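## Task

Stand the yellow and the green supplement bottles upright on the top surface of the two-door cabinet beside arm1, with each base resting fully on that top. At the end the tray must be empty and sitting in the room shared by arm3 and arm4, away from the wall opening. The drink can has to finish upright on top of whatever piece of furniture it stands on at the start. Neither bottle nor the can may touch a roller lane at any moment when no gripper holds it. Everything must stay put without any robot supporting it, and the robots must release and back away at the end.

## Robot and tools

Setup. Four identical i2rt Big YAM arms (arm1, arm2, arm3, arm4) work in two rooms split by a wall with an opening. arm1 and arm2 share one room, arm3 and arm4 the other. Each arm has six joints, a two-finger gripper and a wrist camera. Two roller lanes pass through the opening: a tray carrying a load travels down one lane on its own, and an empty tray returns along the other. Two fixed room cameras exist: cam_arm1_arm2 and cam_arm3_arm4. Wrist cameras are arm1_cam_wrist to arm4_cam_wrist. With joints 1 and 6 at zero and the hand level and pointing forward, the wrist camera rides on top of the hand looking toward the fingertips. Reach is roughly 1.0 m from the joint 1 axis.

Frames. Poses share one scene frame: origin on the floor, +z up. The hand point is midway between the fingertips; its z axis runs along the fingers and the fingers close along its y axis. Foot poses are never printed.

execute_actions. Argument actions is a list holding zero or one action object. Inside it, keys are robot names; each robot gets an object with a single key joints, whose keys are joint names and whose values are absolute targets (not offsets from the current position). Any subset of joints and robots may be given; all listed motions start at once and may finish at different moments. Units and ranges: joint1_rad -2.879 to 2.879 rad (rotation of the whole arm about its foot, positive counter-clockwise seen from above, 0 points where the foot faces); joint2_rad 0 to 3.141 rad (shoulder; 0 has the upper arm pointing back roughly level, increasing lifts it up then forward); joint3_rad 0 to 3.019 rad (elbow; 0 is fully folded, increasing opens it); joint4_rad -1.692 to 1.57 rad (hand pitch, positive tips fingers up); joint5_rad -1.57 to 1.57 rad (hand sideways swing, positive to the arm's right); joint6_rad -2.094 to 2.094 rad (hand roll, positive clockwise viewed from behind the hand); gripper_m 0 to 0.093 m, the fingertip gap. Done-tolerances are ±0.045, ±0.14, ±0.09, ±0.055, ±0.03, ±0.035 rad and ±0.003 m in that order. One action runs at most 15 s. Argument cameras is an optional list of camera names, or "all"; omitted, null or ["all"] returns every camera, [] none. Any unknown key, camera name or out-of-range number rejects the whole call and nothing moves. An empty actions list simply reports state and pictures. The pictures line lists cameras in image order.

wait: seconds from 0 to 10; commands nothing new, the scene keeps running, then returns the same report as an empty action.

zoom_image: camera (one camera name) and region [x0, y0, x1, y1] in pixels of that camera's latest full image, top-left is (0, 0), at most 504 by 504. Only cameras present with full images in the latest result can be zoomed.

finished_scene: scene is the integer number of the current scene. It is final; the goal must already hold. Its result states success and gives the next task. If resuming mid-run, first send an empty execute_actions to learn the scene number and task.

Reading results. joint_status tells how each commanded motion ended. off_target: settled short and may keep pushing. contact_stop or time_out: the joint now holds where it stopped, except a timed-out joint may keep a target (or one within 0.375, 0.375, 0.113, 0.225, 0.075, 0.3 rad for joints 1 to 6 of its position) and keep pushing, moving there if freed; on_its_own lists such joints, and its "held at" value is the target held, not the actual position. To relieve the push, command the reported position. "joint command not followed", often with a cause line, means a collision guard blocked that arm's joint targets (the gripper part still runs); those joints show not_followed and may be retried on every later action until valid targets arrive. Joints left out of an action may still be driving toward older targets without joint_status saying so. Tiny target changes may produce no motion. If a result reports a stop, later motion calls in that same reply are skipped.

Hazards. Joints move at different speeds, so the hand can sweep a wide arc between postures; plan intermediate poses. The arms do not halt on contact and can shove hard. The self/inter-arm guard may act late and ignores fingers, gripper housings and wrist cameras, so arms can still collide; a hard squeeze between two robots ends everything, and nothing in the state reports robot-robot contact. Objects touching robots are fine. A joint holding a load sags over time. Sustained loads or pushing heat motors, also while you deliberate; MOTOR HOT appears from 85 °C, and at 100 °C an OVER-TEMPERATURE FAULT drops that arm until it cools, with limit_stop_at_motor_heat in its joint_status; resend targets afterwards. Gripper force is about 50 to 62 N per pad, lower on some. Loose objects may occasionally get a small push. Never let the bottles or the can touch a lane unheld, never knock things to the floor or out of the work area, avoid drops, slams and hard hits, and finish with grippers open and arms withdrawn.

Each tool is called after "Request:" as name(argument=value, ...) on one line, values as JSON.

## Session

Request:
execute_actions(actions=[])

Scene clock: 0.00 s.
arm1.joint_positions: joint1_rad=+0.147 joint2_rad=+0.611 joint3_rad=+1.534 joint4_rad=-1.564 joint5_rad=-0.154 joint6_rad=-0.137 gripper_m=+0.095
arm1.joint_status: not commanded
arm1.hand: x=-1.2005 y=-0.4294 z=+1.4499 quat_wxyz=(-0.262, +0.730, -0.510, -0.371) (m; scene frame)
arm2.joint_positions: joint1_rad=-0.194 joint2_rad=+0.327 joint3_rad=+1.332 joint4_rad=-1.511 joint5_rad=-0.146 joint6_rad=+0.029 gripper_m=+0.094
arm2.joint_status: not commanded
arm2.hand: x=-1.6940 y=+0.1331 z=+1.4768 quat_wxyz=(-0.510, -0.076, -0.857, -0.007) (m; scene frame)
arm3.joint_positions: joint1_rad=+0.199 joint2_rad=+0.622 joint3_rad=+1.618 joint4_rad=-1.358 joint5_rad=+0.088 joint6_rad=-0.020 gripper_m=+0.094
arm3.joint_status: not commanded
arm3.hand: x=+1.1347 y=-0.4056 z=+1.5107 quat_wxyz=(-0.388, +0.623, -0.539, -0.413) (m; scene frame)
arm4.joint_positions: joint1_rad=+0.646 joint2_rad=+0.420 joint3_rad=+1.498 joint4_rad=-1.368 joint5_rad=+0.140 joint6_rad=+0.120 gripper_m=+0.095
arm4.joint_status: not commanded
arm4.hand: x=+1.6917 y=+0.0670 z=+1.5502 quat_wxyz=(-0.178, -0.784, -0.185, +0.566) (m; scene frame)
pictures: arm1_cam_wrist, arm2_cam_wrist, arm3_cam_wrist, arm4_cam_wrist, cam_arm1_arm2, cam_arm3_arm4
Images, in order (width x height): arm1_cam_wrist 672x504, arm2_cam_wrist 672x504, arm3_cam_wrist 672x504, arm4_cam_wrist 672x504, cam_arm1_arm2 672x504, cam_arm3_arm4 672x504.

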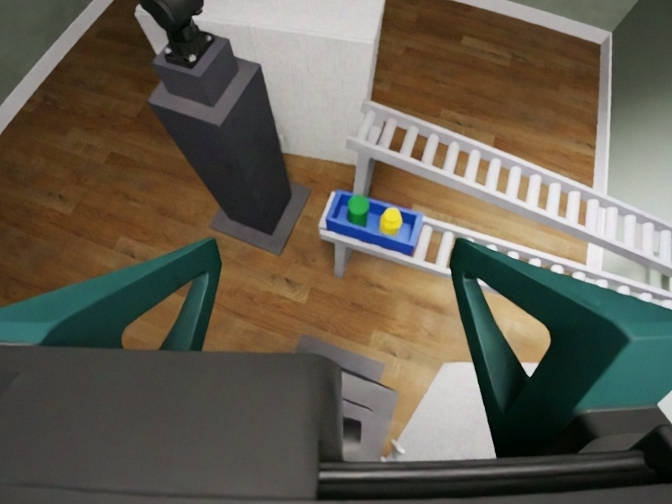

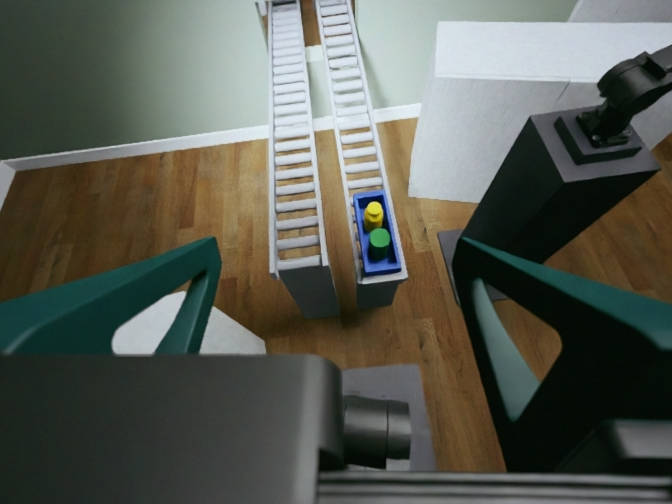

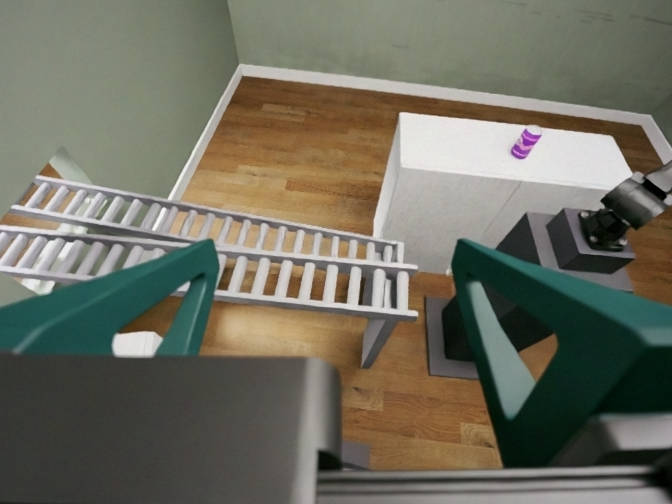

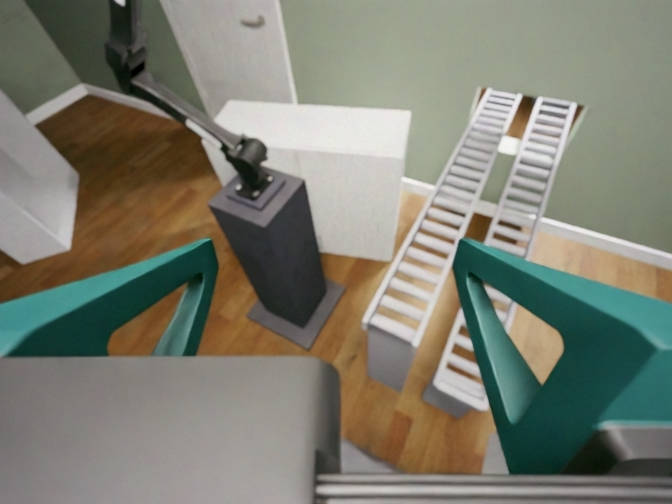

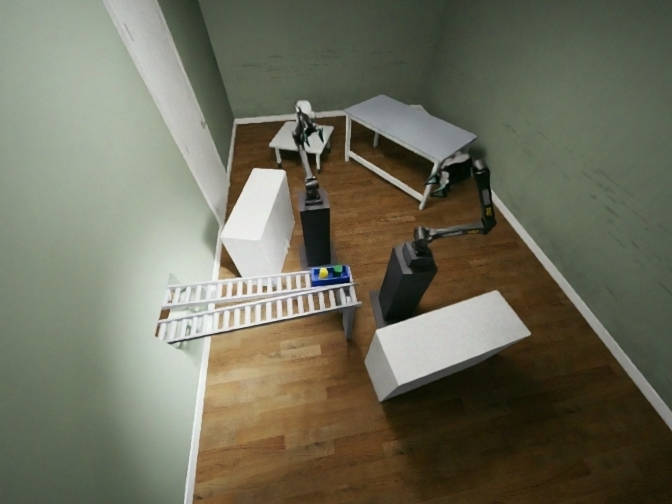

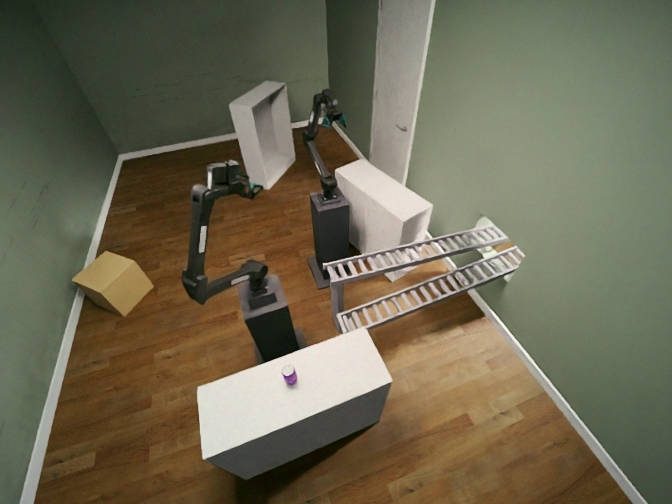

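Request:
execute_actions(actions=[{"arm1":{"joints":{"joint1_rad":0.0,"joint2_rad":1.805,"joint3_rad":1.594,"joint4_rad":-0.95,"joint5_rad":0,"joint6_rad":0}},"arm2":{"joints":{"joint1_rad":0.3,"joint5_rad":0,"joint6_rad":0}}}], cameras=["arm1_cam_wrist","cam_arm1_arm2"])

Scene clock: 2.50 s.
arm1.joint_positions: joint1_rad=+0.011 joint2_rad=+1.808 joint3_rad=+1.570 joint4_rad=-0.962 joint5_rad=-0.002 joint6_rad=-0.010 gripper_m=+0.095
arm1.joint_status: all done
arm1.hand: x=-1.1608 y=+0.0372 z=+1.0514 quat_wxyz=(-0.125, +0.701, -0.689, -0.137) (m; scene frame)
arm2.joint_positions: joint1_rad=+0.291 joint2_rad=+0.327 joint3_rad=+1.332 joint4_rad=-1.511 joint5_rad=-0.004 joint6_rad=+0.010 gripper_m=+0.094
arm2.joint_status: all done
arm2.hand: x=-1.6985 y=+0.1594 z=+1.4758 quat_wxyz=(-0.503, +0.105, -0.856, -0.064) (m; scene frame)
arm3.joint_positions: joint1_rad=+0.199 joint2_rad=+0.622 joint3_rad=+1.618 joint4_rad=-1.358 joint5_rad=+0.088 joint6_rad=-0.020 gripper_m=+0.094
arm3.joint_status: not commanded
arm3.hand: x=+1.1347 y=-0.4056 z=+1.5107 quat_wxyz=(-0.388, +0.623, -0.539, -0.413) (m; scene frame)
arm4.joint_positions: joint1_rad=+0.646 joint2_rad=+0.420 joint3_rad=+1.498 joint4_rad=-1.368 joint5_rad=+0.140 joint6_rad=+0.120 gripper_m=+0.095
arm4.joint_status: not commanded
arm4.hand: x=+1.6917 y=+0.0670 z=+1.5502 quat_wxyz=(-0.178, -0.784, -0.185, +0.566) (m; scene frame)
pictures: arm1_cam_wrist, cam_arm1_arm2
Images, in order (width x height): arm1_cam_wrist 672x504, cam_arm1_arm2 672x504.

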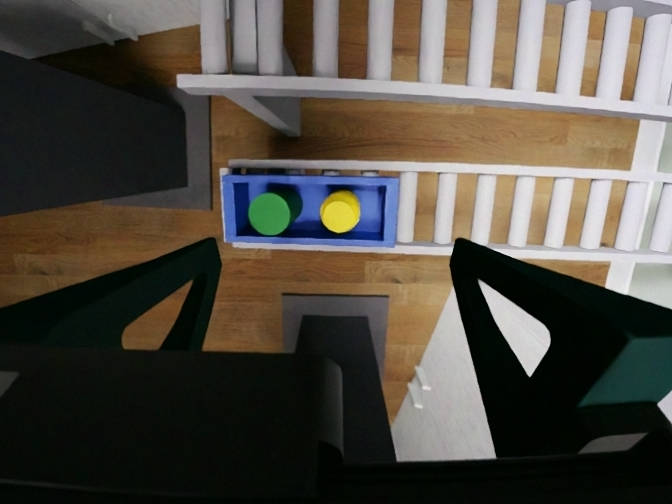

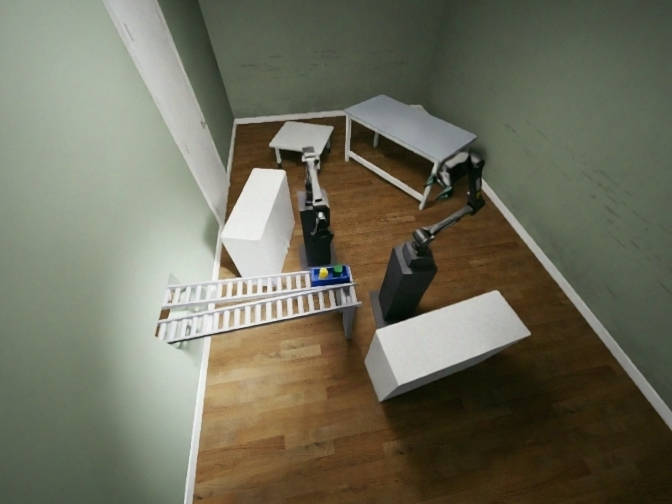

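Request:
execute_actions(actions=[{"arm1":{"joints":{"joint1_rad":-0.02,"joint2_rad":2.25,"joint3_rad":1.48,"joint4_rad":-0.6}}}], cameras=["arm1_cam_wrist"])

Scene clock: 4.73 s.
arm1.joint_positions: joint1_rad=-0.009 joint2_rad=+2.272 joint3_rad=+1.454 joint4_rad=-0.611 joint5_rad=-0.002 joint6_rad=-0.010 gripper_m=+0.095
arm1.joint_status: all done
arm1.hand: x=-1.1528 y=+0.0138 z=+0.7412 quat_wxyz=(-0.045, +0.704, -0.706, -0.056) (m; scene frame)
arm2.joint_positions: joint1_rad=+0.291 joint2_rad=+0.327 joint3_rad=+1.332 joint4_rad=-1.511 joint5_rad=-0.004 joint6_rad=+0.010 gripper_m=+0.094
arm2.joint_status: not commanded
arm2.hand: x=-1.6985 y=+0.1594 z=+1.4758 quat_wxyz=(-0.503, +0.105, -0.856, -0.064) (m; scene frame)
arm3.joint_positions: joint1_rad=+0.199 joint2_rad=+0.622 joint3_rad=+1.618 joint4_rad=-1.358 joint5_rad=+0.088 joint6_rad=-0.020 gripper_m=+0.094
arm3.joint_status: not commanded
arm3.hand: x=+1.1347 y=-0.4056 z=+1.5107 quat_wxyz=(-0.388, +0.623, -0.539, -0.413) (m; scene frame)
arm4.joint_positions: joint1_rad=+0.646 joint2_rad=+0.420 joint3_rad=+1.498 joint4_rad=-1.368 joint5_rad=+0.140 joint6_rad=+0.120 gripper_m=+0.095
arm4.joint_status: not commanded
arm4.hand: x=+1.6917 y=+0.0670 z=+1.5502 quat_wxyz=(-0.178, -0.784, -0.185, +0.566) (m; scene frame)
pictures: arm1_cam_wrist
Images, in order (width x height): arm1_cam_wrist 672x504.

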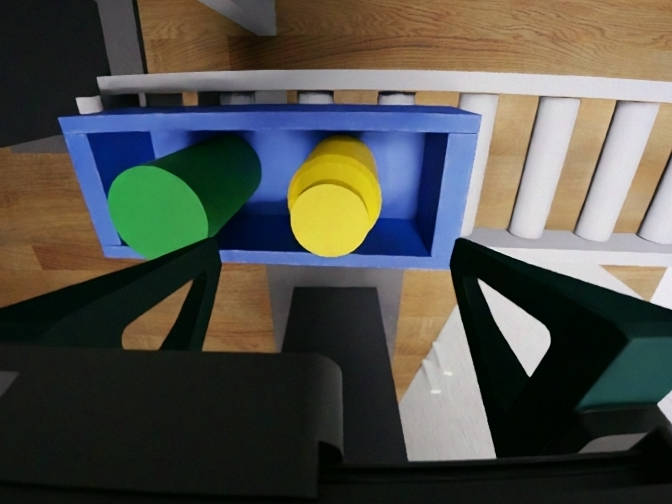

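Request:
execute_actions(actions=[{"arm1":{"joints":{"joint2_rad":2.47,"joint4_rad":-0.38}}}], cameras=["arm1_cam_wrist"])

Scene clock: 7.03 s.
arm1.joint_positions: joint1_rad=-0.009 joint2_rad=+2.473 joint3_rad=+1.466 joint4_rad=-0.391 joint5_rad=-0.002 joint6_rad=-0.010 gripper_m=+0.095
arm1.joint_status: all done
arm1.hand: x=-1.1544 y=+0.0079 z=+0.6343 quat_wxyz=(-0.056, +0.703, -0.705, -0.067) (m; scene frame)
arm2.joint_positions: joint1_rad=+0.291 joint2_rad=+0.327 joint3_rad=+1.332 joint4_rad=-1.511 joint5_rad=-0.004 joint6_rad=+0.010 gripper_m=+0.094
arm2.joint_status: not commanded
arm2.hand: x=-1.6985 y=+0.1594 z=+1.4758 quat_wxyz=(-0.503, +0.105, -0.856, -0.064) (m; scene frame)
arm3.joint_positions: joint1_rad=+0.199 joint2_rad=+0.622 joint3_rad=+1.618 joint4_rad=-1.358 joint5_rad=+0.088 joint6_rad=-0.020 gripper_m=+0.094
arm3.joint_status: not commanded
arm3.hand: x=+1.1347 y=-0.4056 z=+1.5107 quat_wxyz=(-0.388, +0.623, -0.539, -0.413) (m; scene frame)
arm4.joint_positions: joint1_rad=+0.646 joint2_rad=+0.420 joint3_rad=+1.498 joint4_rad=-1.368 joint5_rad=+0.140 joint6_rad=+0.120 gripper_m=+0.095
arm4.joint_status: not commanded
arm4.hand: x=+1.6917 y=+0.0670 z=+1.5502 quat_wxyz=(-0.178, -0.784, -0.185, +0.566) (m; scene frame)
pictures: arm1_cam_wrist
Images, in order (width x height): arm1_cam_wrist 672x504.

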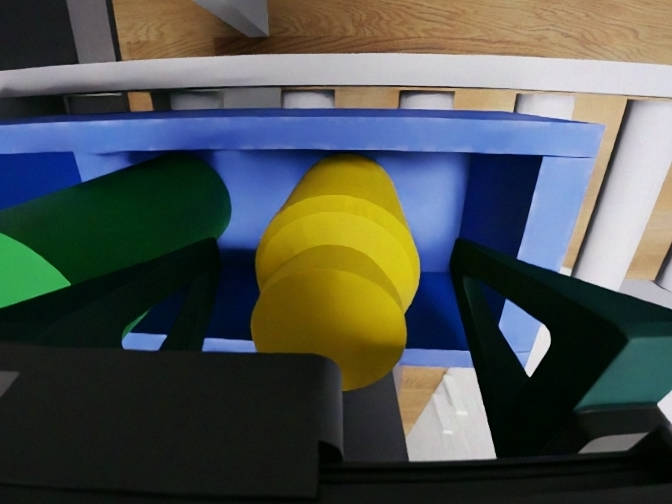

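Request:
execute_actions(actions=[{"arm1":{"joints":{"joint2_rad":2.51}}}], cameras=["arm1_cam_wrist"])

Request:
execute_actions(actions=[{"arm1":{"joints":{"gripper_m":0.035}}}], cameras=["arm1_cam_wrist"])

Scene clock: 8.13 s.
arm1.joint_positions: joint1_rad=-0.009 joint2_rad=+2.473 joint3_rad=+1.466 joint4_rad=-0.391 joint5_rad=-0.002 joint6_rad=-0.010 gripper_m=+0.095
arm1.joint_status: all done
arm1.hand: x=-1.1544 y=+0.0079 z=+0.6343 quat_wxyz=(-0.056, +0.703, -0.705, -0.067) (m; scene frame)
arm2.joint_positions: joint1_rad=+0.291 joint2_rad=+0.327 joint3_rad=+1.332 joint4_rad=-1.511 joint5_rad=-0.004 joint6_rad=+0.010 gripper_m=+0.094
arm2.joint_status: not commanded
arm2.hand: x=-1.6985 y=+0.1594 z=+1.4758 quat_wxyz=(-0.503, +0.105, -0.856, -0.064) (m; scene frame)
arm3.joint_positions: joint1_rad=+0.199 joint2_rad=+0.622 joint3_rad=+1.618 joint4_rad=-1.358 joint5_rad=+0.088 joint6_rad=-0.020 gripper_m=+0.094
arm3.joint_status: not commanded
arm3.hand: x=+1.1347 y=-0.4056 z=+1.5107 quat_wxyz=(-0.388, +0.623, -0.539, -0.413) (m; scene frame)
arm4.joint_positions: joint1_rad=+0.646 joint2_rad=+0.420 joint3_rad=+1.498 joint4_rad=-1.368 joint5_rad=+0.140 joint6_rad=+0.120 gripper_m=+0.095
arm4.joint_status: not commanded
arm4.hand: x=+1.6917 y=+0.0670 z=+1.5502 quat_wxyz=(-0.178, -0.784, -0.185, +0.566) (m; scene frame)
pictures: arm1_cam_wrist
Images, in order (width x height): arm1_cam_wrist 672x504.

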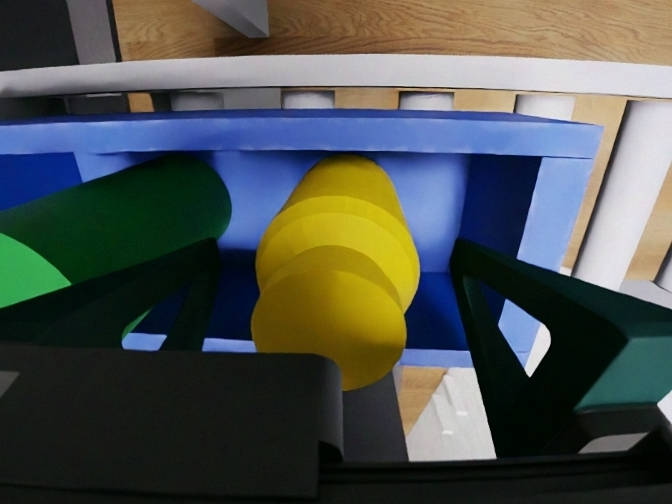

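Scene clock: 8.77 s.
arm1.joint_positions: joint1_rad=-0.009 joint2_rad=+2.473 joint3_rad=+1.466 joint4_rad=-0.390 joint5_rad=-0.001 joint6_rad=-0.009 gripper_m=+0.064
arm1.joint_status: gripper_m off_target (ended at +0.064, target +0.035)
arm1.hand: x=-1.1543 y=+0.0080 z=+0.6343 quat_wxyz=(-0.057, +0.703, -0.706, -0.067) (m; scene frame)
arm2.joint_positions: joint1_rad=+0.291 joint2_rad=+0.327 joint3_rad=+1.332 joint4_rad=-1.511 joint5_rad=-0.004 joint6_rad=+0.010 gripper_m=+0.094
arm2.joint_status: not commanded
arm2.hand: x=-1.6985 y=+0.1594 z=+1.4758 quat_wxyz=(-0.503, +0.105, -0.856, -0.064) (m; scene frame)
arm3.joint_positions: joint1_rad=+0.199 joint2_rad=+0.622 joint3_rad=+1.618 joint4_rad=-1.358 joint5_rad=+0.088 joint6_rad=-0.020 gripper_m=+0.094
arm3.joint_status: not commanded
arm3.hand: x=+1.1347 y=-0.4056 z=+1.5107 quat_wxyz=(-0.388, +0.623, -0.539, -0.413) (m; scene frame)
arm4.joint_positions: joint1_rad=+0.646 joint2_rad=+0.420 joint3_rad=+1.498 joint4_rad=-1.368 joint5_rad=+0.140 joint6_rad=+0.120 gripper_m=+0.095
arm4.joint_status: not commanded
arm4.hand: x=+1.6917 y=+0.0670 z=+1.5502 quat_wxyz=(-0.178, -0.784, -0.185, +0.566) (m; scene frame)
pictures: arm1_cam_wrist
Images, in order (width x height): arm1_cam_wrist 672x504.

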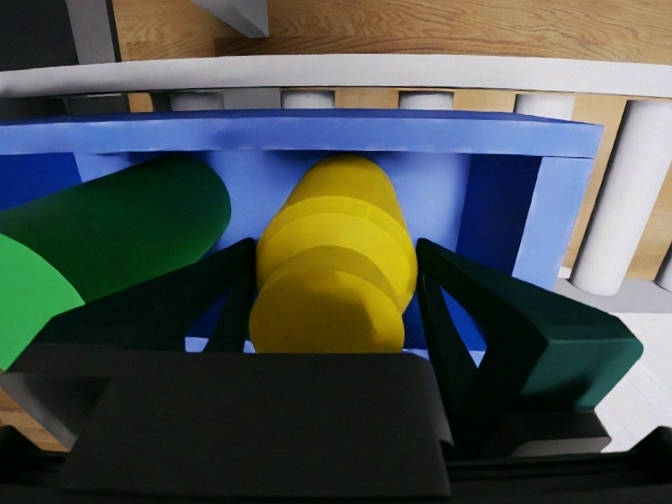

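Request:
execute_actions(actions=[{"arm1":{"joints":{"joint2_rad":2.225,"joint3_rad":1.47,"joint4_rad":-0.615}}}], cameras=[])

Request:
execute_actions(actions=[{"arm1":{"joints":{"joint2_rad":1.725,"joint3_rad":1.715,"joint4_rad":-1.35}}}], cameras=[])

Request:
execute_actions(actions=[{"arm1":{"joints":{"joint1_rad":-1.8}}}], cameras=["arm1_cam_wrist","cam_arm1_arm2"])

Scene clock: 10.67 s.
arm1.joint_positions: joint1_rad=-0.009 joint2_rad=+2.210 joint3_rad=+1.456 joint4_rad=-0.609 joint5_rad=-0.001 joint6_rad=-0.009 gripper_m=+0.064
arm1.joint_status: all done
arm1.hand: x=-1.1519 y=+0.0311 z=+0.7790 quat_wxyz=(-0.068, +0.702, -0.705, -0.078) (m; scene frame)
arm2.joint_positions: joint1_rad=+0.291 joint2_rad=+0.327 joint3_rad=+1.332 joint4_rad=-1.511 joint5_rad=-0.004 joint6_rad=+0.010 gripper_m=+0.094
arm2.joint_status: not commanded
arm2.hand: x=-1.6985 y=+0.1594 z=+1.4758 quat_wxyz=(-0.503, +0.105, -0.856, -0.064) (m; scene frame)
arm3.joint_positions: joint1_rad=+0.199 joint2_rad=+0.622 joint3_rad=+1.618 joint4_rad=-1.358 joint5_rad=+0.088 joint6_rad=-0.020 gripper_m=+0.094
arm3.joint_status: not commanded
arm3.hand: x=+1.1347 y=-0.4056 z=+1.5107 quat_wxyz=(-0.388, +0.623, -0.539, -0.413) (m; scene frame)
arm4.joint_positions: joint1_rad=+0.646 joint2_rad=+0.420 joint3_rad=+1.498 joint4_rad=-1.368 joint5_rad=+0.140 joint6_rad=+0.120 gripper_m=+0.095
arm4.joint_status: not commanded
arm4.hand: x=+1.6917 y=+0.0670 z=+1.5502 quat_wxyz=(-0.178, -0.784, -0.185, +0.566) (m; scene frame)
pictures: none
No camera images: the call's "cameras" was empty. Leave "cameras" out to get every camera's image.

Scene clock: 12.67 s.
arm1.joint_positions: joint1_rad=-0.009 joint2_rad=+1.734 joint3_rad=+1.695 joint4_rad=-1.344 joint5_rad=-0.001 joint6_rad=-0.009 gripper_m=+0.064
arm1.joint_status: all done
arm1.hand: x=-1.1473 y=-0.0222 z=+1.1243 quat_wxyz=(-0.062, +0.702, -0.705, -0.072) (m; scene frame)
arm2.joint_positions: joint1_rad=+0.291 joint2_rad=+0.327 joint3_rad=+1.332 joint4_rad=-1.511 joint5_rad=-0.004 joint6_rad=+0.010 gripper_m=+0.094
arm2.joint_status: not commanded
arm2.hand: x=-1.6985 y=+0.1594 z=+1.4758 quat_wxyz=(-0.503, +0.105, -0.856, -0.064) (m; scene frame)
arm3.joint_positions: joint1_rad=+0.199 joint2_rad=+0.622 joint3_rad=+1.618 joint4_rad=-1.358 joint5_rad=+0.088 joint6_rad=-0.020 gripper_m=+0.094
arm3.joint_status: not commanded
arm3.hand: x=+1.1347 y=-0.4056 z=+1.5107 quat_wxyz=(-0.388, +0.623, -0.539, -0.413) (m; scene frame)
arm4.joint_positions: joint1_rad=+0.646 joint2_rad=+0.420 joint3_rad=+1.498 joint4_rad=-1.368 joint5_rad=+0.140 joint6_rad=+0.120 gripper_m=+0.095
arm4.joint_status: not commanded
arm4.hand: x=+1.6917 y=+0.0670 z=+1.5502 quat_wxyz=(-0.178, -0.784, -0.185, +0.566) (m; scene frame)
pictures: none
No camera images: the call's "cameras" was empty. Leave "cameras" out to get every camera's image.

Scene clock: 14.63 s.
arm1.joint_positions: joint1_rad=-1.807 joint2_rad=+1.734 joint3_rad=+1.695 joint4_rad=-1.344 joint5_rad=+0.001 joint6_rad=-0.009 gripper_m=+0.064
arm1.joint_status: all done
arm1.hand: x=-0.5928 y=-0.7377 z=+1.1154 quat_wxyz=(-0.086, -0.114, -0.990, +0.013) (m; scene frame)
arm2.joint_positions: joint1_rad=+0.291 joint2_rad=+0.327 joint3_rad=+1.332 joint4_rad=-1.511 joint5_rad=-0.004 joint6_rad=+0.010 gripper_m=+0.094
arm2.joint_status: not commanded
arm2.hand: x=-1.6985 y=+0.1594 z=+1.4758 quat_wxyz=(-0.503, +0.105, -0.856, -0.064) (m; scene frame)
arm3.joint_positions: joint1_rad=+0.199 joint2_rad=+0.622 joint3_rad=+1.618 joint4_rad=-1.358 joint5_rad=+0.088 joint6_rad=-0.020 gripper_m=+0.094
arm3.joint_status: not commanded
arm3.hand: x=+1.1347 y=-0.4056 z=+1.5107 quat_wxyz=(-0.388, +0.623, -0.539, -0.413) (m; scene frame)
arm4.joint_positions: joint1_rad=+0.646 joint2_rad=+0.420 joint3_rad=+1.498 joint4_rad=-1.368 joint5_rad=+0.140 joint6_rad=+0.120 gripper_m=+0.095
arm4.joint_status: not commanded
arm4.hand: x=+1.6917 y=+0.0670 z=+1.5502 quat_wxyz=(-0.178, -0.784, -0.185, +0.566) (m; scene frame)
pictures: arm1_cam_wrist, cam_arm1_arm2
Images, in order (width x height): arm1_cam_wrist 672x504, cam_arm1_arm2 672x504.

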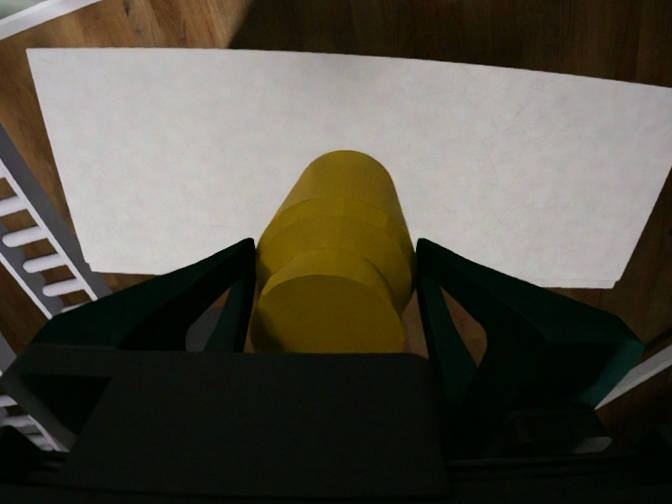

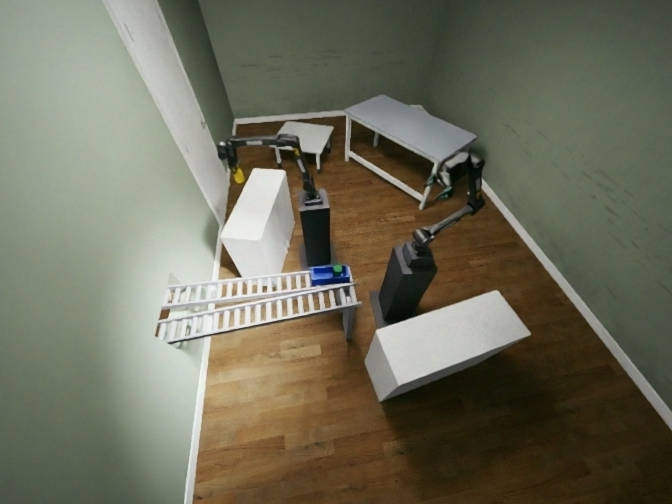

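Request:
execute_actions(actions=[{"arm1":{"joints":{"joint2_rad":1.82,"joint3_rad":1.34,"joint4_rad":-0.87}}}], cameras=["arm1_cam_wrist","cam_arm1_arm2"])

Request:
zoom_image(camera="cam_arm1_arm2", region=[200, 120, 320, 240])

Scene clock: 16.73 s.
arm1.joint_positions: joint1_rad=-1.807 joint2_rad=+1.839 joint3_rad=+1.314 joint4_rad=-0.882 joint5_rad=+0.001 joint6_rad=-0.009 gripper_m=+0.064
arm1.joint_status: all done
arm1.hand: x=-0.6149 y=-0.7328 z=+0.9222 quat_wxyz=(-0.073, -0.115, -0.991, +0.011) (m; scene frame)
arm2.joint_positions: joint1_rad=+0.291 joint2_rad=+0.327 joint3_rad=+1.332 joint4_rad=-1.511 joint5_rad=-0.004 joint6_rad=+0.010 gripper_m=+0.094
arm2.joint_status: not commanded
arm2.hand: x=-1.6985 y=+0.1594 z=+1.4758 quat_wxyz=(-0.503, +0.105, -0.856, -0.064) (m; scene frame)
arm3.joint_positions: joint1_rad=+0.199 joint2_rad=+0.622 joint3_rad=+1.618 joint4_rad=-1.358 joint5_rad=+0.088 joint6_rad=-0.020 gripper_m=+0.094
arm3.joint_status: not commanded
arm3.hand: x=+1.1347 y=-0.4056 z=+1.5107 quat_wxyz=(-0.388, +0.623, -0.539, -0.413) (m; scene frame)
arm4.joint_positions: joint1_rad=+0.646 joint2_rad=+0.420 joint3_rad=+1.498 joint4_rad=-1.368 joint5_rad=+0.140 joint6_rad=+0.120 gripper_m=+0.095
arm4.joint_status: not commanded
arm4.hand: x=+1.6917 y=+0.0670 z=+1.5502 quat_wxyz=(-0.178, -0.784, -0.185, +0.566) (m; scene frame)
pictures: arm1_cam_wrist, cam_arm1_arm2
Images, in order (width x height): arm1_cam_wrist 672x504, cam_arm1_arm2 672x504.

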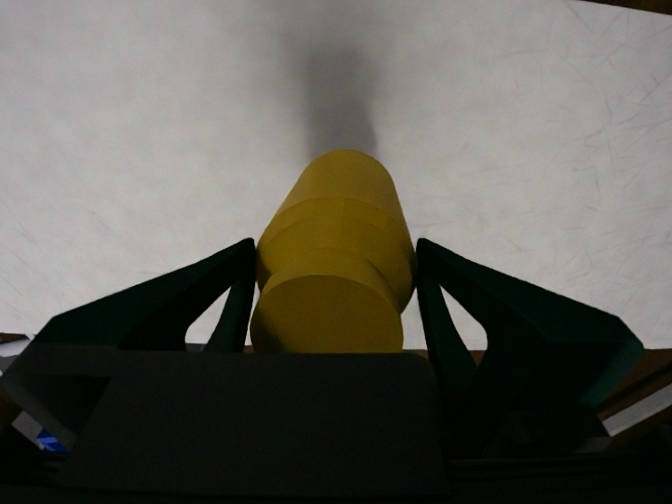

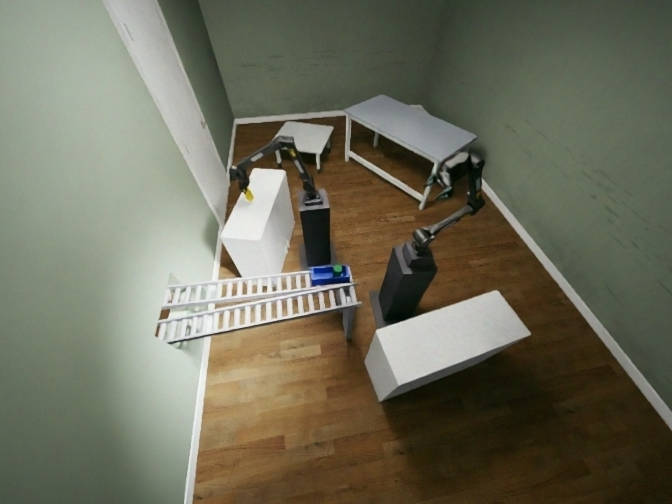

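Region (200, 120, 320, 240) of cam_arm1_arm2's 672x504 image, scaled by 4.200, with more detail than that image has.

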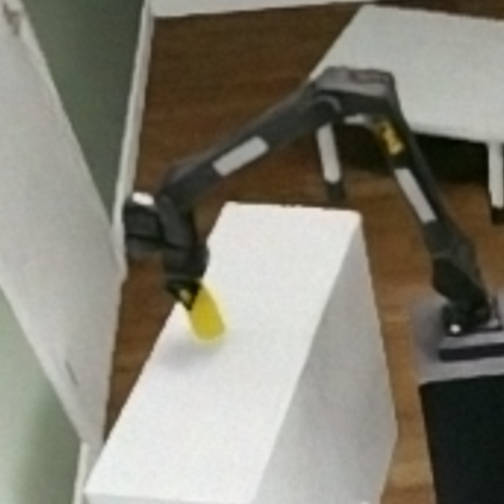

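Request:
execute_actions(actions=[{"arm1":{"joints":{"joint2_rad":1.87,"joint3_rad":1.3,"joint4_rad":-0.775}}}], cameras=["arm1_cam_wrist","cam_arm1_arm2"])

Request:
zoom_image(camera="cam_arm1_arm2", region=[200, 120, 320, 240])

Scene clock: 18.20 s.
arm1.joint_positions: joint1_rad=-1.807 joint2_rad=+1.851 joint3_rad=+1.293 joint4_rad=-0.791 joint5_rad=+0.001 joint6_rad=-0.009 gripper_m=+0.064
arm1.joint_status: all done
arm1.hand: x=-0.6037 y=-0.7356 z=+0.9121 quat_wxyz=(-0.102, -0.114, -0.988, +0.015) (m; scene frame)
arm2.joint_positions: joint1_rad=+0.291 joint2_rad=+0.327 joint3_rad=+1.332 joint4_rad=-1.511 joint5_rad=-0.004 joint6_rad=+0.010 gripper_m=+0.094
arm2.joint_status: not commanded
arm2.hand: x=-1.6985 y=+0.1594 z=+1.4758 quat_wxyz=(-0.503, +0.105, -0.856, -0.064) (m; scene frame)
arm3.joint_positions: joint1_rad=+0.199 joint2_rad=+0.622 joint3_rad=+1.618 joint4_rad=-1.358 joint5_rad=+0.088 joint6_rad=-0.020 gripper_m=+0.094
arm3.joint_status: not commanded
arm3.hand: x=+1.1347 y=-0.4056 z=+1.5107 quat_wxyz=(-0.388, +0.623, -0.539, -0.413) (m; scene frame)
arm4.joint_positions: joint1_rad=+0.646 joint2_rad=+0.420 joint3_rad=+1.498 joint4_rad=-1.368 joint5_rad=+0.140 joint6_rad=+0.120 gripper_m=+0.095
arm4.joint_status: not commanded
arm4.hand: x=+1.6917 y=+0.0670 z=+1.5502 quat_wxyz=(-0.178, -0.784, -0.185, +0.566) (m; scene frame)
pictures: arm1_cam_wrist, cam_arm1_arm2
Images, in order (width x height): arm1_cam_wrist 672x504, cam_arm1_arm2 672x504.

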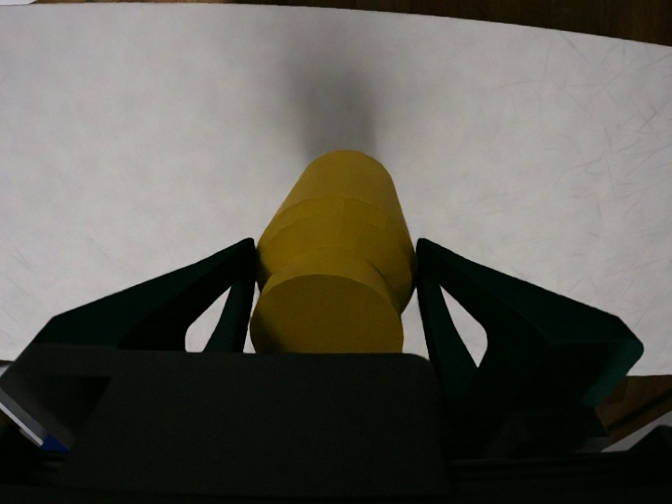

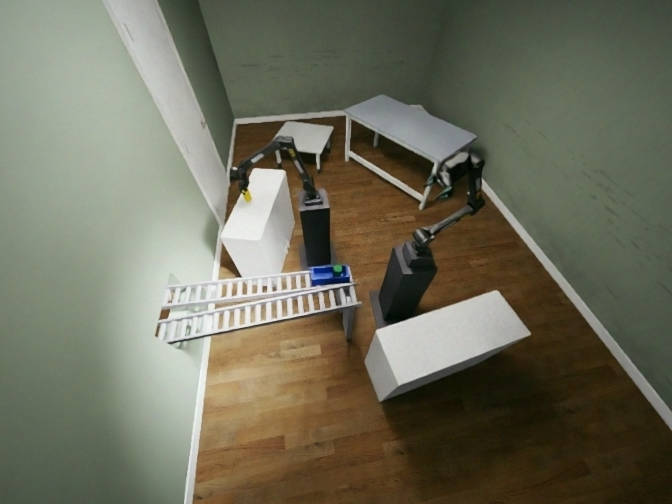

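Region (200, 120, 320, 240) of cam_arm1_arm2's 672x504 image, scaled by 4.200, with more detail than that image has.

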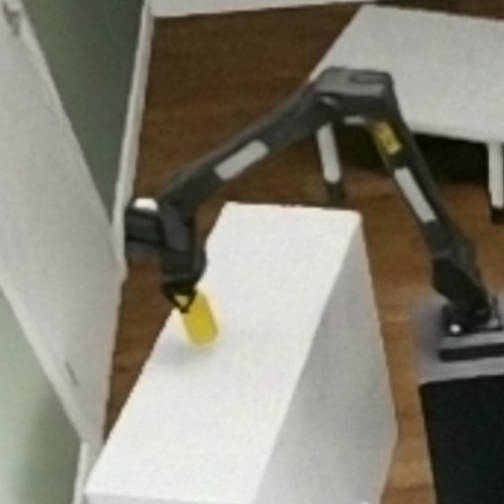

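Request:
execute_actions(actions=[{"arm1":{"joints":{"joint2_rad":1.91}}}], cameras=["arm1_cam_wrist","cam_arm1_arm2"])

Request:
zoom_image(camera="cam_arm1_arm2", region=[200, 120, 320, 240])

Scene clock: 19.43 s.
arm1.joint_positions: joint1_rad=-1.807 joint2_rad=+1.898 joint3_rad=+1.290 joint4_rad=-0.788 joint5_rad=+0.001 joint6_rad=-0.009 gripper_m=+0.064
arm1.joint_status: all done
arm1.hand: x=-0.6097 y=-0.7342 z=+0.8856 quat_wxyz=(-0.079, -0.114, -0.990, +0.012) (m; scene frame)
arm2.joint_positions: joint1_rad=+0.291 joint2_rad=+0.327 joint3_rad=+1.332 joint4_rad=-1.511 joint5_rad=-0.004 joint6_rad=+0.010 gripper_m=+0.094
arm2.joint_status: not commanded
arm2.hand: x=-1.6985 y=+0.1594 z=+1.4758 quat_wxyz=(-0.503, +0.105, -0.856, -0.064) (m; scene frame)
arm3.joint_positions: joint1_rad=+0.199 joint2_rad=+0.622 joint3_rad=+1.618 joint4_rad=-1.358 joint5_rad=+0.088 joint6_rad=-0.020 gripper_m=+0.094
arm3.joint_status: not commanded
arm3.hand: x=+1.1347 y=-0.4056 z=+1.5107 quat_wxyz=(-0.388, +0.623, -0.539, -0.413) (m; scene frame)
arm4.joint_positions: joint1_rad=+0.646 joint2_rad=+0.420 joint3_rad=+1.498 joint4_rad=-1.368 joint5_rad=+0.140 joint6_rad=+0.120 gripper_m=+0.095
arm4.joint_status: not commanded
arm4.hand: x=+1.6917 y=+0.0670 z=+1.5502 quat_wxyz=(-0.178, -0.784, -0.185, +0.566) (m; scene frame)
pictures: arm1_cam_wrist, cam_arm1_arm2
Images, in order (width x height): arm1_cam_wrist 672x504, cam_arm1_arm2 672x504.

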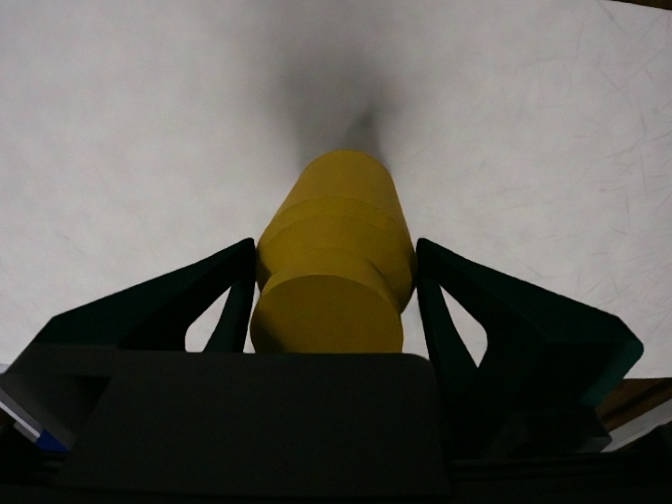

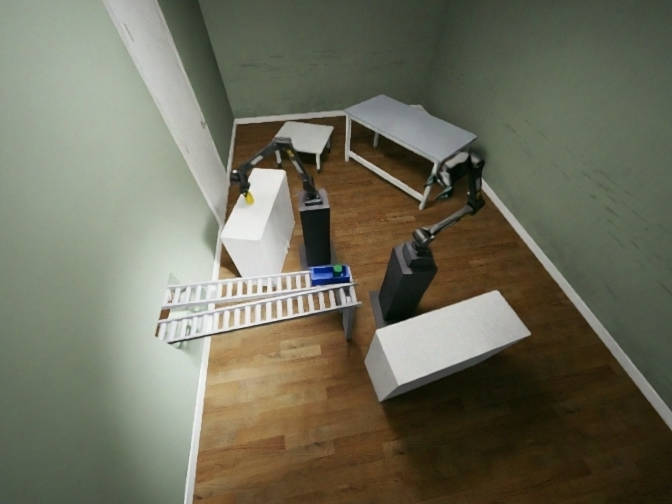

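Region (200, 120, 320, 240) of cam_arm1_arm2's 672x504 image, scaled by 4.200, with more detail than that image has.

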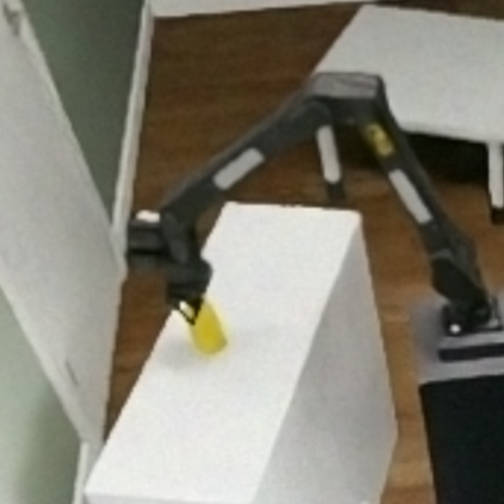

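Request:
execute_actions(actions=[{"arm1":{"joints":{"joint2_rad":1.94,"joint4_rad":-0.745}}}], cameras=["arm1_cam_wrist","cam_arm1_arm2"])

Request:
zoom_image(camera="cam_arm1_arm2", region=[200, 120, 320, 240])

Scene clock: 20.83 s.
arm1.joint_positions: joint1_rad=-1.807 joint2_rad=+1.921 joint3_rad=+1.290 joint4_rad=-0.759 joint5_rad=+0.001 joint6_rad=-0.009 gripper_m=+0.064
arm1.joint_status: all done
arm1.hand: x=-0.6061 y=-0.7351 z=+0.8741 quat_wxyz=(-0.082, -0.114, -0.990, +0.012) (m; scene frame)
arm2.joint_positions: joint1_rad=+0.291 joint2_rad=+0.327 joint3_rad=+1.332 joint4_rad=-1.511 joint5_rad=-0.004 joint6_rad=+0.010 gripper_m=+0.094
arm2.joint_status: not commanded
arm2.hand: x=-1.6985 y=+0.1594 z=+1.4758 quat_wxyz=(-0.503, +0.105, -0.856, -0.064) (m; scene frame)
arm3.joint_positions: joint1_rad=+0.199 joint2_rad=+0.622 joint3_rad=+1.618 joint4_rad=-1.358 joint5_rad=+0.088 joint6_rad=-0.020 gripper_m=+0.094
arm3.joint_status: not commanded
arm3.hand: x=+1.1347 y=-0.4056 z=+1.5107 quat_wxyz=(-0.388, +0.623, -0.539, -0.413) (m; scene frame)
arm4.joint_positions: joint1_rad=+0.646 joint2_rad=+0.420 joint3_rad=+1.498 joint4_rad=-1.368 joint5_rad=+0.140 joint6_rad=+0.120 gripper_m=+0.095
arm4.joint_status: not commanded
arm4.hand: x=+1.6917 y=+0.0670 z=+1.5502 quat_wxyz=(-0.178, -0.784, -0.185, +0.566) (m; scene frame)
pictures: arm1_cam_wrist, cam_arm1_arm2
Images, in order (width x height): arm1_cam_wrist 672x504, cam_arm1_arm2 672x504.

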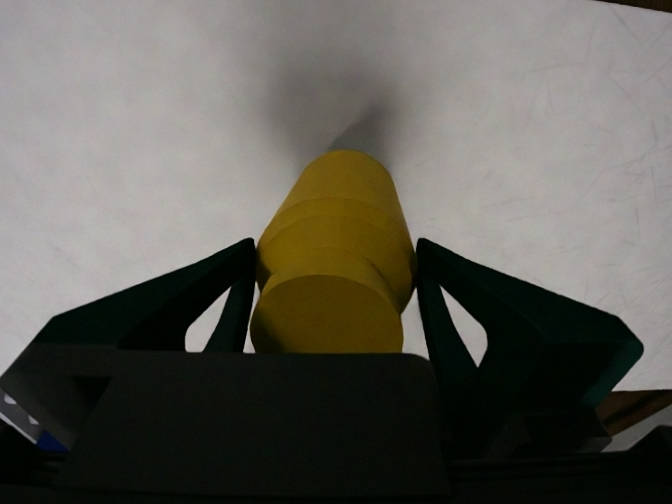

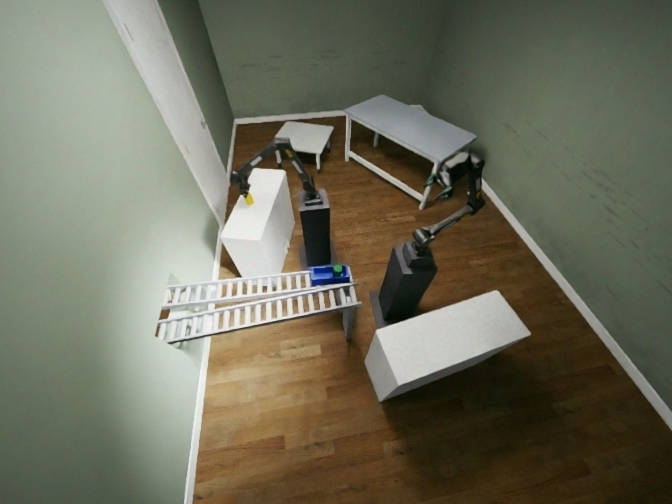

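Region (200, 120, 320, 240) of cam_arm1_arm2's 672x504 image, scaled by 4.200, with more detail than that image has.

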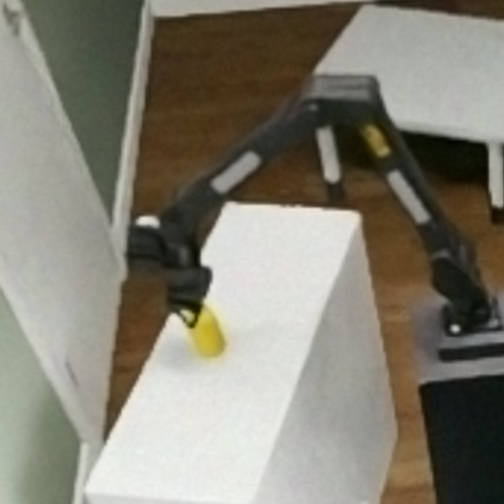

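Request:
execute_actions(actions=[{"arm1":{"joints":{"joint2_rad":1.97,"joint4_rad":-0.72}}}], cameras=["arm1_cam_wrist"])

Scene clock: 21.83 s.
arm1.joint_positions: joint1_rad=-1.807 joint2_rad=+1.942 joint3_rad=+1.290 joint4_rad=-0.729 joint5_rad=+0.000 joint6_rad=-0.008 gripper_m=+0.064
arm1.joint_status: all done
arm1.hand: x=-0.6019 y=-0.7359 z=+0.8639 quat_wxyz=(-0.086, -0.115, -0.990, +0.012) (m; scene frame)
arm2.joint_positions: joint1_rad=+0.291 joint2_rad=+0.327 joint3_rad=+1.332 joint4_rad=-1.511 joint5_rad=-0.004 joint6_rad=+0.010 gripper_m=+0.094
arm2.joint_status: not commanded
arm2.hand: x=-1.6985 y=+0.1594 z=+1.4758 quat_wxyz=(-0.503, +0.105, -0.856, -0.064) (m; scene frame)
arm3.joint_positions: joint1_rad=+0.199 joint2_rad=+0.622 joint3_rad=+1.618 joint4_rad=-1.358 joint5_rad=+0.088 joint6_rad=-0.020 gripper_m=+0.094
arm3.joint_status: not commanded
arm3.hand: x=+1.1347 y=-0.4056 z=+1.5107 quat_wxyz=(-0.388, +0.623, -0.539, -0.413) (m; scene frame)
arm4.joint_positions: joint1_rad=+0.646 joint2_rad=+0.420 joint3_rad=+1.498 joint4_rad=-1.368 joint5_rad=+0.140 joint6_rad=+0.120 gripper_m=+0.095
arm4.joint_status: not commanded
arm4.hand: x=+1.6917 y=+0.0670 z=+1.5502 quat_wxyz=(-0.178, -0.784, -0.185, +0.566) (m; scene frame)
pictures: arm1_cam_wrist
Images, in order (width x height): arm1_cam_wrist 672x504.

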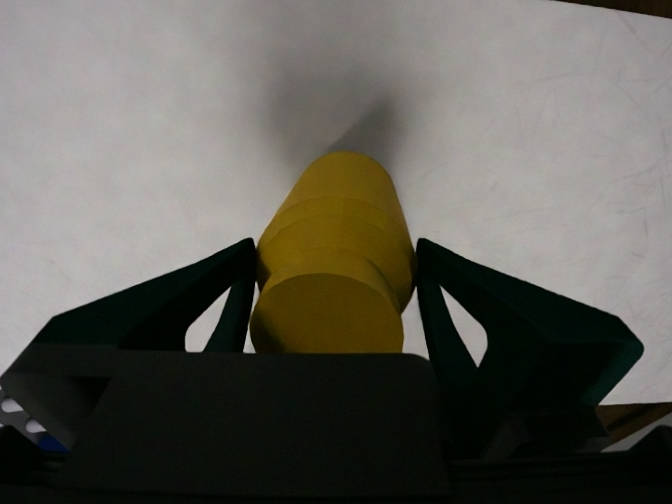

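Still descending; once more.

Request:
execute_actions(actions=[{"arm1":{"joints":{"joint2_rad":2.0,"joint4_rad":-0.695}}}], cameras=["arm1_cam_wrist","cam_arm1_arm2"])

Request:
zoom_image(camera="cam_arm1_arm2", region=[220, 150, 290, 220])

Scene clock: 25.70 s.
arm1.joint_positions: joint1_rad=-1.807 joint2_rad=+1.945 joint3_rad=+1.290 joint4_rad=-0.711 joint5_rad=+0.000 joint6_rad=-0.008 gripper_m=+0.064
arm1.joint_status: all done
arm1.hand: x=-0.5979 y=-0.7368 z=+0.8635 quat_wxyz=(-0.094, -0.115, -0.989, +0.013) (m; scene frame)
arm2.joint_positions: joint1_rad=+0.291 joint2_rad=+0.327 joint3_rad=+1.332 joint4_rad=-1.511 joint5_rad=-0.004 joint6_rad=+0.010 gripper_m=+0.094
arm2.joint_status: not commanded
arm2.hand: x=-1.6985 y=+0.1594 z=+1.4758 quat_wxyz=(-0.503, +0.105, -0.856, -0.064) (m; scene frame)
arm3.joint_positions: joint1_rad=+0.199 joint2_rad=+0.622 joint3_rad=+1.618 joint4_rad=-1.358 joint5_rad=+0.088 joint6_rad=-0.020 gripper_m=+0.094
arm3.joint_status: not commanded
arm3.hand: x=+1.1347 y=-0.4056 z=+1.5107 quat_wxyz=(-0.388, +0.623, -0.539, -0.413) (m; scene frame)
arm4.joint_positions: joint1_rad=+0.646 joint2_rad=+0.420 joint3_rad=+1.498 joint4_rad=-1.368 joint5_rad=+0.140 joint6_rad=+0.120 gripper_m=+0.095
arm4.joint_status: not commanded
arm4.hand: x=+1.6917 y=+0.0670 z=+1.5502 quat_wxyz=(-0.178, -0.784, -0.185, +0.566) (m; scene frame)
pictures: arm1_cam_wrist, cam_arm1_arm2
Images, in order (width x height): arm1_cam_wrist 672x504, cam_arm1_arm2 672x504.

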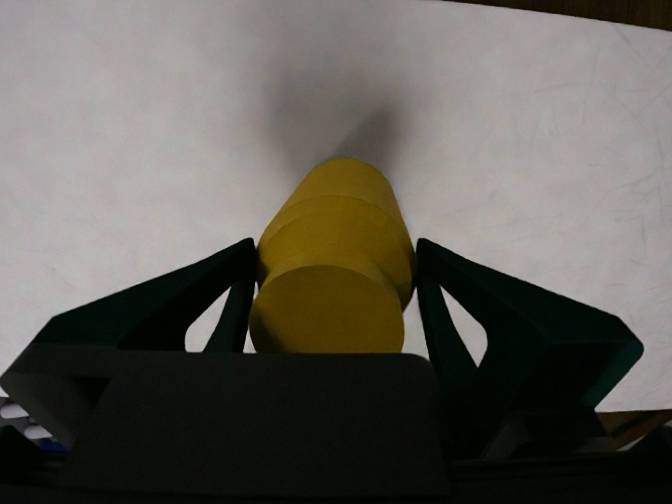

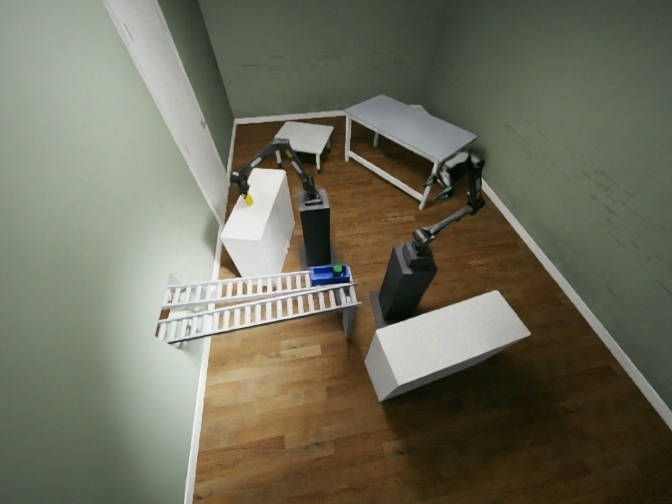

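Region (220, 150, 290, 220) of cam_arm1_arm2's 672x504 image, scaled by 7.200, with more detail than that image has.

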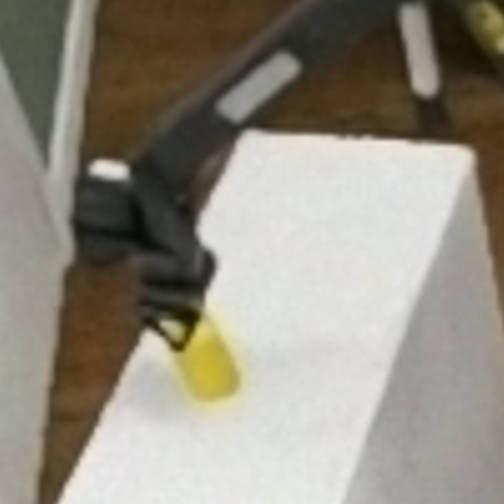

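Contact (bottle shifted in grip). Release.

Request:
execute_actions(actions=[{"arm1":{"joints":{"joint2_rad":1.945,"gripper_m":0.093}}}], cameras=["arm1_cam_wrist"])

Request:
execute_actions(actions=[{"arm1":{"joints":{"joint2_rad":1.725,"joint3_rad":1.55,"joint4_rad":-1.2}}}], cameras=["arm1_cam_wrist"])

Scene clock: 26.83 s.
arm1.joint_positions: joint1_rad=-1.807 joint2_rad=+1.945 joint3_rad=+1.290 joint4_rad=-0.707 joint5_rad=+0.000 joint6_rad=-0.008 gripper_m=+0.093
arm1.joint_status: all done
arm1.hand: x=-0.5970 y=-0.7371 z=+0.8636 quat_wxyz=(-0.096, -0.115, -0.989, +0.013) (m; scene frame)
arm2.joint_positions: joint1_rad=+0.291 joint2_rad=+0.327 joint3_rad=+1.332 joint4_rad=-1.511 joint5_rad=-0.004 joint6_rad=+0.010 gripper_m=+0.094
arm2.joint_status: not commanded
arm2.hand: x=-1.6985 y=+0.1594 z=+1.4758 quat_wxyz=(-0.503, +0.105, -0.856, -0.064) (m; scene frame)
arm3.joint_positions: joint1_rad=+0.199 joint2_rad=+0.622 joint3_rad=+1.618 joint4_rad=-1.358 joint5_rad=+0.088 joint6_rad=-0.020 gripper_m=+0.094
arm3.joint_status: not commanded
arm3.hand: x=+1.1347 y=-0.4056 z=+1.5107 quat_wxyz=(-0.388, +0.623, -0.539, -0.413) (m; scene frame)
arm4.joint_positions: joint1_rad=+0.646 joint2_rad=+0.420 joint3_rad=+1.498 joint4_rad=-1.368 joint5_rad=+0.140 joint6_rad=+0.120 gripper_m=+0.095
arm4.joint_status: not commanded
arm4.hand: x=+1.6917 y=+0.0670 z=+1.5502 quat_wxyz=(-0.178, -0.784, -0.185, +0.566) (m; scene frame)
pictures: arm1_cam_wrist
Images, in order (width x height): arm1_cam_wrist 672x504.

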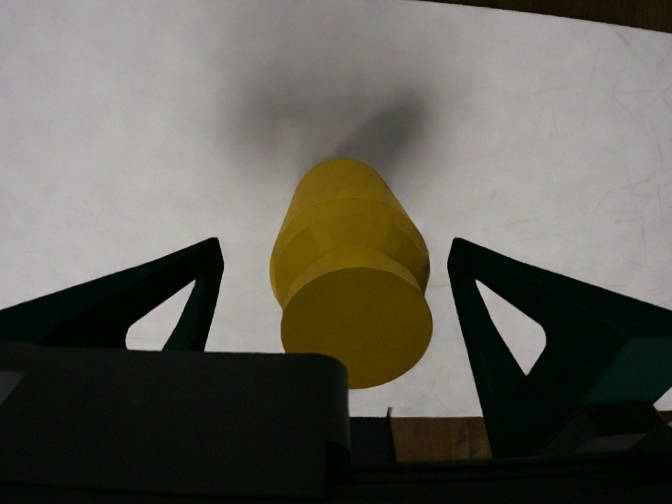

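Scene clock: 28.17 s.
arm1.joint_positions: joint1_rad=-1.807 joint2_rad=+1.700 joint3_rad=+1.544 joint4_rad=-1.191 joint5_rad=+0.000 joint6_rad=-0.008 gripper_m=+0.093
arm1.joint_status: all done
arm1.hand: x=-0.6013 y=-0.7354 z=+1.0766 quat_wxyz=(-0.103, -0.115, -0.988, +0.014) (m; scene frame)
arm2.joint_positions: joint1_rad=+0.291 joint2_rad=+0.327 joint3_rad=+1.332 joint4_rad=-1.511 joint5_rad=-0.004 joint6_rad=+0.010 gripper_m=+0.094
arm2.joint_status: not commanded
arm2.hand: x=-1.6985 y=+0.1594 z=+1.4758 quat_wxyz=(-0.503, +0.105, -0.856, -0.064) (m; scene frame)
arm3.joint_positions: joint1_rad=+0.199 joint2_rad=+0.622 joint3_rad=+1.618 joint4_rad=-1.358 joint5_rad=+0.088 joint6_rad=-0.020 gripper_m=+0.094
arm3.joint_status: not commanded
arm3.hand: x=+1.1347 y=-0.4056 z=+1.5107 quat_wxyz=(-0.388, +0.623, -0.539, -0.413) (m; scene frame)
arm4.joint_positions: joint1_rad=+0.646 joint2_rad=+0.420 joint3_rad=+1.498 joint4_rad=-1.368 joint5_rad=+0.140 joint6_rad=+0.120 gripper_m=+0.095
arm4.joint_status: not commanded
arm4.hand: x=+1.6917 y=+0.0670 z=+1.5502 quat_wxyz=(-0.178, -0.784, -0.185, +0.566) (m; scene frame)
pictures: arm1_cam_wrist
Images, in order (width x height): arm1_cam_wrist 672x504.

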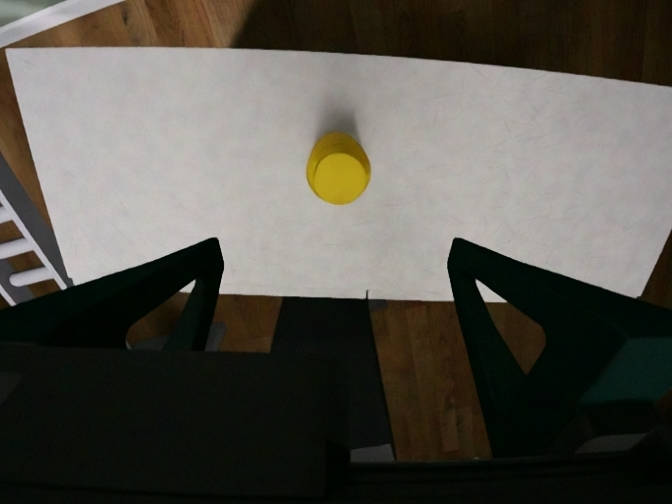

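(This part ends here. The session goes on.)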